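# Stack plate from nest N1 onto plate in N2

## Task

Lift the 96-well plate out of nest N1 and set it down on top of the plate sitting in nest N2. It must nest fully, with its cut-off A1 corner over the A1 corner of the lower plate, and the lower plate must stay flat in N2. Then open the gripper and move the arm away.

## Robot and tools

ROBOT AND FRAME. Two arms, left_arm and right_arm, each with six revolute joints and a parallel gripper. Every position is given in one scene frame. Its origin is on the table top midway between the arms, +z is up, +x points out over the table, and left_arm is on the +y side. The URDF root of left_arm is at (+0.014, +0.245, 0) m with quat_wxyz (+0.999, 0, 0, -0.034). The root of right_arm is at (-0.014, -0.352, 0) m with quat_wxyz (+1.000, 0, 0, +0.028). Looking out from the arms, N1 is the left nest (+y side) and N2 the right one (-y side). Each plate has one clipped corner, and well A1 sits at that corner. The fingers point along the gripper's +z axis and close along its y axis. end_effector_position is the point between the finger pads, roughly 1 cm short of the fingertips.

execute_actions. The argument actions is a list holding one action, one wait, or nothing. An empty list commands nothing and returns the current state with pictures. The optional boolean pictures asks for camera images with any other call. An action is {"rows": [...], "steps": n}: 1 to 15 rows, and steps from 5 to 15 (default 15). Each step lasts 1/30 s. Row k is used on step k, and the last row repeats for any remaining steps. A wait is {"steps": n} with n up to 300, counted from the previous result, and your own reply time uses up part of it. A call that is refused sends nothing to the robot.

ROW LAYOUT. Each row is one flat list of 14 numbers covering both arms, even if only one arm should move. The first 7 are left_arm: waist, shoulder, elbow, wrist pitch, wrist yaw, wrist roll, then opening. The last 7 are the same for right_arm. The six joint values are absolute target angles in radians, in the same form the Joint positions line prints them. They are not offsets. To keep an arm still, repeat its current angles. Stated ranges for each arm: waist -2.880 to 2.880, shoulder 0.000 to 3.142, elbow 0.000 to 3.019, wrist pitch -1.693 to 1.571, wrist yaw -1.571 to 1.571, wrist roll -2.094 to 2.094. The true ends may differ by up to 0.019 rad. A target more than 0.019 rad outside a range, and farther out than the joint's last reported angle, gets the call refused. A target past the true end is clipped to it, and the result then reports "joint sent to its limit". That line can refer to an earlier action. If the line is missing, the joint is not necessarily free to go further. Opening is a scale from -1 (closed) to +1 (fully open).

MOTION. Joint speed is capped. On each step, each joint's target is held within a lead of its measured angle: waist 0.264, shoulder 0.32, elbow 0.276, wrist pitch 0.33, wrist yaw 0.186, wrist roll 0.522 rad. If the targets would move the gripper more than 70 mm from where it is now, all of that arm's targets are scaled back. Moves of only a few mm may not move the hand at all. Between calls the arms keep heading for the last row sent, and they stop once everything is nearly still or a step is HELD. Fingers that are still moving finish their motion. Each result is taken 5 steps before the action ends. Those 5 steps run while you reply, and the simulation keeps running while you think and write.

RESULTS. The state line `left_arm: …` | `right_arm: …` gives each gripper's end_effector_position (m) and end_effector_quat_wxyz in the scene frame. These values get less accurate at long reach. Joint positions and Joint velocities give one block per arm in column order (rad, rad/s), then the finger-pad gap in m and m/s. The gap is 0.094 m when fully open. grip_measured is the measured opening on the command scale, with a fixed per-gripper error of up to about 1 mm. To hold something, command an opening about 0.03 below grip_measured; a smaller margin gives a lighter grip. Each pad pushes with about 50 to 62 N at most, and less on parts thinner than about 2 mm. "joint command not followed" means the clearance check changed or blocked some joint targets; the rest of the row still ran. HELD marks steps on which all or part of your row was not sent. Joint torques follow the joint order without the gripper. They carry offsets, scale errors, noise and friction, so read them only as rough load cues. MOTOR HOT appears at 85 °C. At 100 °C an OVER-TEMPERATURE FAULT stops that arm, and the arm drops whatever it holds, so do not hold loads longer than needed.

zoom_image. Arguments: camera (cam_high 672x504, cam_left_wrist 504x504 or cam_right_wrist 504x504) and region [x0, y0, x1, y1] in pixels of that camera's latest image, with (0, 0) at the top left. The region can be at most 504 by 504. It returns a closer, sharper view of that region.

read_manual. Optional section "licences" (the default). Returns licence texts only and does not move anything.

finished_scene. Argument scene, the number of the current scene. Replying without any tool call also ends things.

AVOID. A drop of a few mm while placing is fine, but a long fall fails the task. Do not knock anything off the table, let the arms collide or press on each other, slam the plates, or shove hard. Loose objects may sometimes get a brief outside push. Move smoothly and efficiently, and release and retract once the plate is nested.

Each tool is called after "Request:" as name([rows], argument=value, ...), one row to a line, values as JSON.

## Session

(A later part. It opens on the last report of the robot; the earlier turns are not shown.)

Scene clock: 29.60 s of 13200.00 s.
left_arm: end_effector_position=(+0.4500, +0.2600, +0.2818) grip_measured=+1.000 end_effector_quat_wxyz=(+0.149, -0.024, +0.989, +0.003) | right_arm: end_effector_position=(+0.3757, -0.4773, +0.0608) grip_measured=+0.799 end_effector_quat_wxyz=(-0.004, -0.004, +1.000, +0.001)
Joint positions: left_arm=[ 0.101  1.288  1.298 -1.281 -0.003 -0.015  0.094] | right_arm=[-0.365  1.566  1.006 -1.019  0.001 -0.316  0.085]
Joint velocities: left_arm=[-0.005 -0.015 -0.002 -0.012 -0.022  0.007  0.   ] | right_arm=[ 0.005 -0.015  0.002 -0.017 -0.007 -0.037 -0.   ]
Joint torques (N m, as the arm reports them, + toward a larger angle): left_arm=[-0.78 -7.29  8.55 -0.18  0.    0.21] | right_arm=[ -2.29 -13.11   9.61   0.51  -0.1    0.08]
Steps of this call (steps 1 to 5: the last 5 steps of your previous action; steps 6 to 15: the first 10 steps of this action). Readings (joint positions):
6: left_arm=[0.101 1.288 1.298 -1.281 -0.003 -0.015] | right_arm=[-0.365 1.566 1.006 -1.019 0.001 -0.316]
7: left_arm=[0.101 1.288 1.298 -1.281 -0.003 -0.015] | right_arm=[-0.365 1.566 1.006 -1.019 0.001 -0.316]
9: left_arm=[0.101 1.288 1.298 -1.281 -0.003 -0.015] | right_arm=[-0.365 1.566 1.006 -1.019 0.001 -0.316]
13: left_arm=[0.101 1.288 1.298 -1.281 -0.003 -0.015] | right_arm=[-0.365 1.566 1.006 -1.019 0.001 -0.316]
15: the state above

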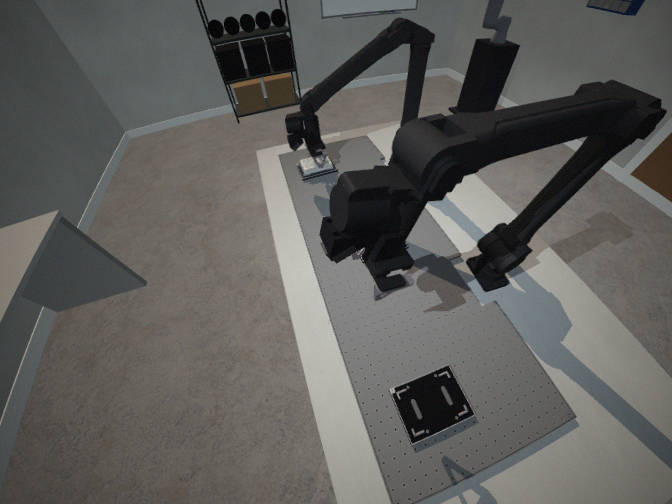

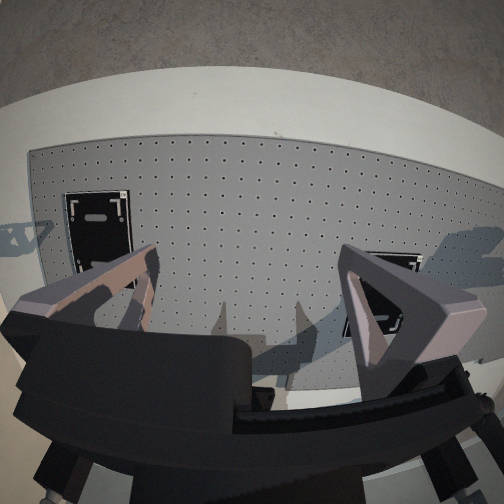

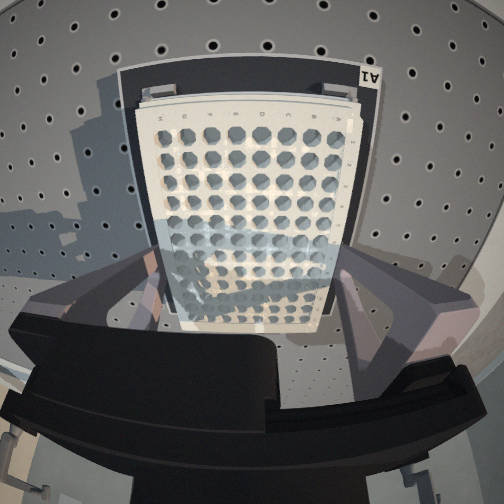

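Request:
execute_actions([
  {"rows":[[0.1,1.3,1.3,-1.3,0,0,1,-0.366,1.56,1.02,-1.019,0,-0.31,1],[0.1,1.3,1.3,-1.3,0,0,1,-0.366,1.52,1.02,-1.019,0,-0.31,1],[0.1,1.3,1.3,-1.3,0,0,1,-0.366,1.48,1.02,-1.04,0,-0.31,1],[0.1,1.3,1.3,-1.3,0,0,1,-0.366,1.46,1.02,-1.06,0,-0.31,1]]},
])

Request:
execute_actions([
  {"rows":[[0.1,1.3,1.3,-1.3,0,0,1,-0.06,1.46,1.02,-1.11,0,-1.58,1]]},
])

Request:
execute_actions([
  {"steps":20},
], pictures=true)

Request:
zoom_image(camera="cam_right_wrist", region=[150,240,350,400])

Scene clock: 30.17 s of 13200.00 s.
left_arm: end_effector_position=(+0.4500, +0.2600, +0.2818) grip_measured=+1.000 end_effector_quat_wxyz=(+0.149, -0.024, +0.989, +0.003) | right_arm: end_effector_position=(+0.3729, -0.4764, +0.0979) grip_measured=+1.000 end_effector_quat_wxyz=(+0.027, -0.004, +1.000, -0.009)
Joint positions: left_arm=[ 0.101  1.288  1.298 -1.281 -0.003 -0.015  0.094] | right_arm=[-0.365  1.469  1.006 -1.051  0.001 -0.316  0.094]
Joint velocities: left_arm=[-0.015  0.005 -0.002  0.022 -0.007 -0.022  0.   ] | right_arm=[-0.005 -0.22   0.007  0.017 -0.037  0.007  0.   ]
Joint torques (N m, as the arm reports them, + toward a larger angle): left_arm=[-0.82 -7.38  8.56 -0.18  0.    0.22] | right_arm=[ -2.32 -10.84  10.04   0.33  -0.12   0.09]
Steps of this call (steps 1 to 5: the last 5 steps of your previous action; steps 6 to 7: the robot went on to your last target; steps 8 to 17: the first 10 steps of this action). Readings (joint positions):
8: left_arm=[0.101 1.288 1.298 -1.281 -0.003 -0.015] | right_arm=[-0.365 1.566 1.006 -1.019 0.001 -0.316]
9: left_arm=[0.101 1.288 1.298 -1.281 -0.003 -0.015] | right_arm=[-0.365 1.565 1.006 -1.019 0.001 -0.316]
11: left_arm=[0.101 1.288 1.298 -1.281 -0.003 -0.015] | right_arm=[-0.365 1.551 1.006 -1.030 0.001 -0.316]
15: left_arm=[0.101 1.288 1.298 -1.281 -0.003 -0.015] | right_arm=[-0.365 1.491 1.006 -1.050 0.001 -0.316]
17: the state above

Scene clock: 30.67 s of 13200.00 s.
left_arm: end_effector_position=(+0.4500, +0.2600, +0.2818) grip_measured=+1.000 end_effector_quat_wxyz=(+0.149, -0.024, +0.989, +0.003) | right_arm: end_effector_position=(+0.3802, -0.3329, +0.0999) grip_measured=+1.000 end_effector_quat_wxyz=(+0.007, -0.569, +0.823, -0.002)
Joint positions: left_arm=[ 0.101  1.288  1.298 -1.281 -0.003 -0.015  0.094] | right_arm=[-0.007  1.463  1.006 -1.099 -0.004 -1.161  0.094]
Joint velocities: left_arm=[-0.015  0.015 -0.002 -0.007  0.037 -0.022  0.   ] | right_arm=[ 0.151 -0.005  0.012 -0.051 -0.022 -2.791  0.   ]
Joint torques (N m, as the arm reports them, + toward a larger angle): left_arm=[-0.79 -7.36  8.55 -0.18  0.    0.21] | right_arm=[ -6.71 -11.67   9.97   0.28   0.11   0.01]
Steps of this call (steps 1 to 5: the last 5 steps of your previous action; steps 6 to 15: the first 10 steps of this action). Readings (joint positions):
6: left_arm=[0.101 1.288 1.298 -1.281 -0.003 -0.015] | right_arm=[-0.353 1.463 1.006 -1.058 0.006 -0.369]
7: left_arm=[0.101 1.288 1.298 -1.281 -0.003 -0.015] | right_arm=[-0.329 1.463 1.006 -1.066 0.008 -0.434]
9: left_arm=[0.101 1.288 1.298 -1.281 -0.003 -0.015] | right_arm=[-0.241 1.463 1.006 -1.080 0.008 -0.570]
13: left_arm=[0.101 1.288 1.298 -1.281 -0.003 -0.015] | right_arm=[-0.044 1.463 1.006 -1.096 -0.003 -0.961]
15: the state above

Scene clock: 31.33 s of 13200.00 s.
left_arm: end_effector_position=(+0.4500, +0.2600, +0.2818) grip_measured=+1.000 end_effector_quat_wxyz=(+0.149, -0.024, +0.989, +0.003) | right_arm: end_effector_position=(+0.3800, -0.3554, +0.0999) grip_measured=+1.000 end_effector_quat_wxyz=(-0.005, +0.702, -0.712, +0.004)
Joint positions: left_arm=[ 0.101  1.288  1.298 -1.281 -0.003 -0.015  0.094] | right_arm=[-0.064  1.463  1.006 -1.102 -0.002 -1.564  0.094]
Joint velocities: left_arm=[-0.015 -0.015 -0.002  0.012 -0.007 -0.022  0.   ] | right_arm=[-0.015 -0.015 -0.022  0.007  0.051 -0.081  0.   ]
Joint torques (N m, as the arm reports them, + toward a larger angle): left_arm=[-0.77 -7.33  8.56 -0.17  0.    0.22] | right_arm=[ -1.95 -11.28   9.92   0.14  -0.06  -0.07]
Kept back: nothing.
Steps of this call (steps 1 to 5: the last 5 steps of your previous action; steps 6 to 20: the robot went on to your last target). Readings (joint positions):
1: left_arm=[0.101 1.288 1.298 -1.281 -0.003 -0.015] | right_arm=[-0.007 1.463 1.006 -1.101 -0.004 -1.243]
2: left_arm=[0.101 1.288 1.298 -1.281 -0.003 -0.015] | right_arm=[-0.013 1.463 1.006 -1.101 -0.004 -1.309]
4: left_arm=[0.101 1.288 1.298 -1.281 -0.003 -0.015] | right_arm=[-0.034 1.463 1.006 -1.102 -0.004 -1.403]
8: left_arm=[0.101 1.288 1.298 -1.281 -0.003 -0.015] | right_arm=[-0.063 1.463 1.006 -1.102 -0.002 -1.501]
20: the state above

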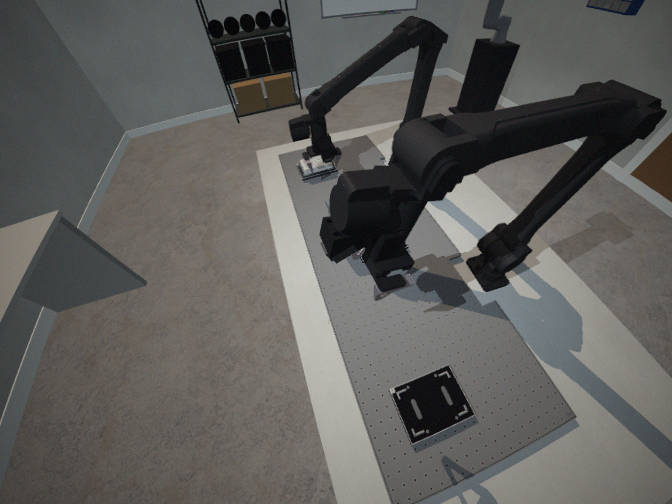

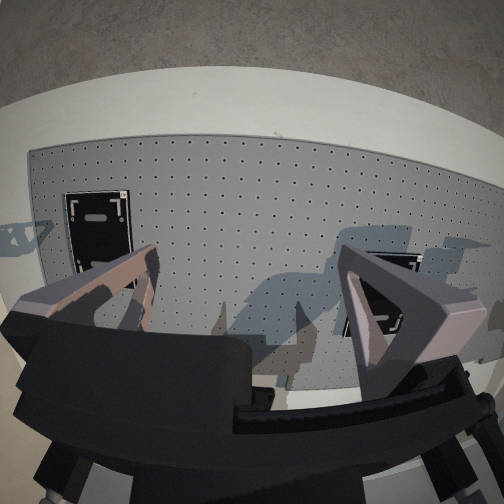

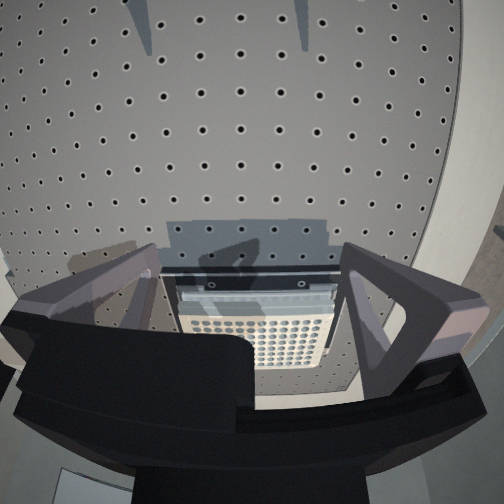

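Region (150, 240, 350, 400) of cam_right_wrist's 504x504 image, scaled by 2.520, with more detail than that image has; it fills the top 403 rows of this view, and the rest is white.

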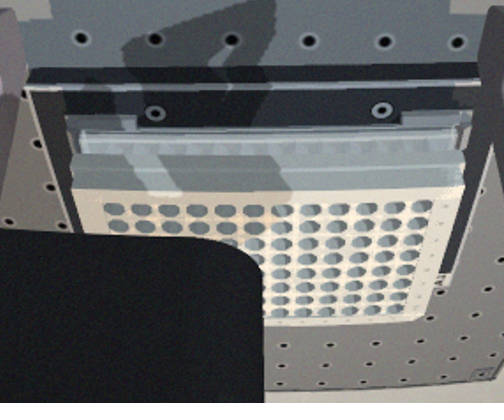

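Request:
zoom_image(camera="cam_right_wrist", region=[290,270,350,330])

Request:
zoom_image(camera="cam_right_wrist", region=[163,270,223,330])

Region (290, 270, 350, 330) of cam_right_wrist's 504x504 image, scaled by 8.400, with more detail than that image has.

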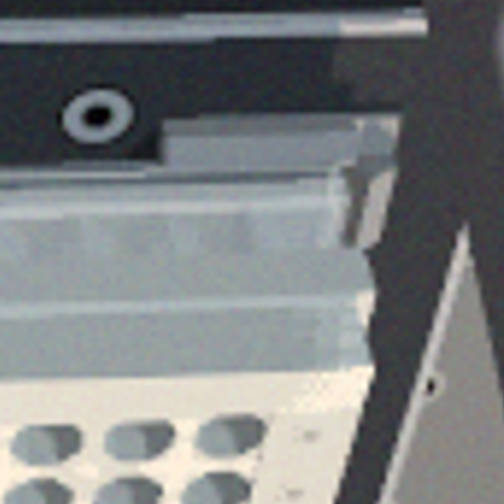

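Region (163, 270, 223, 330) of cam_right_wrist's 504x504 image, scaled by 8.400, with more detail than that image has.

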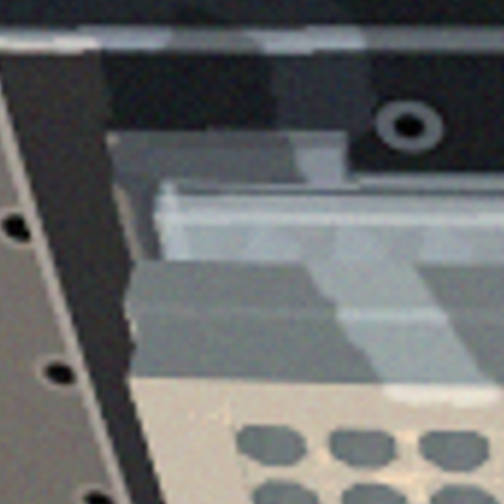

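Request:
execute_actions([
  {"rows":[[0.1,1.3,1.3,-1.3,0,0,1,0.1,1.2,1.02,-1.2,0,-1.58,1]]},
])

Request:
finished_scene(scene=1)

Scene clock: 32.07 s of 13200.00 s.
left_arm: end_effector_position=(+0.4500, +0.2600, +0.2818) grip_measured=+1.000 end_effector_quat_wxyz=(+0.149, -0.024, +0.989, +0.003) | right_arm: end_effector_position=(+0.3445, -0.2889, +0.1968) grip_measured=+1.000 end_effector_quat_wxyz=(-0.077, +0.762, -0.639, +0.064)
Joint positions: left_arm=[ 0.101  1.288  1.298 -1.281 -0.003 -0.015  0.094] | right_arm=[ 0.12   1.178  0.997 -1.19  -0.001 -1.57   0.094]
Joint velocities: left_arm=[-0.015  0.005 -0.002 -0.007 -0.022 -0.007  0.   ] | right_arm=[ 0.024 -0.484  0.012 -0.061 -0.066 -0.022  0.   ]
Joint torques (N m, as the arm reports them, + toward a larger angle): left_arm=[-0.71 -7.26  8.55 -0.19  0.    0.21] | right_arm=[-3.8  -3.53 11.9   0.55 -0.03 -0.03]
Steps of this call (steps 1 to 12: the robot went on to your last target; steps 13 to 22: the first 10 steps of this action). Readings (joint positions):
13: left_arm=[0.101 1.288 1.298 -1.281 -0.003 -0.015] | right_arm=[-0.057 1.454 1.005 -1.109 0.001 -1.568]
14: left_arm=[0.101 1.288 1.298 -1.281 -0.003 -0.015] | right_arm=[-0.044 1.438 1.002 -1.124 0.002 -1.568]
16: left_arm=[0.101 1.288 1.298 -1.281 -0.003 -0.015] | right_arm=[0.002 1.380 0.997 -1.151 0.002 -1.568]
20: left_arm=[0.101 1.288 1.298 -1.281 -0.003 -0.015] | right_arm=[0.104 1.228 0.997 -1.185 -0.001 -1.569]
22: the state above

The scene is finished: the task was done.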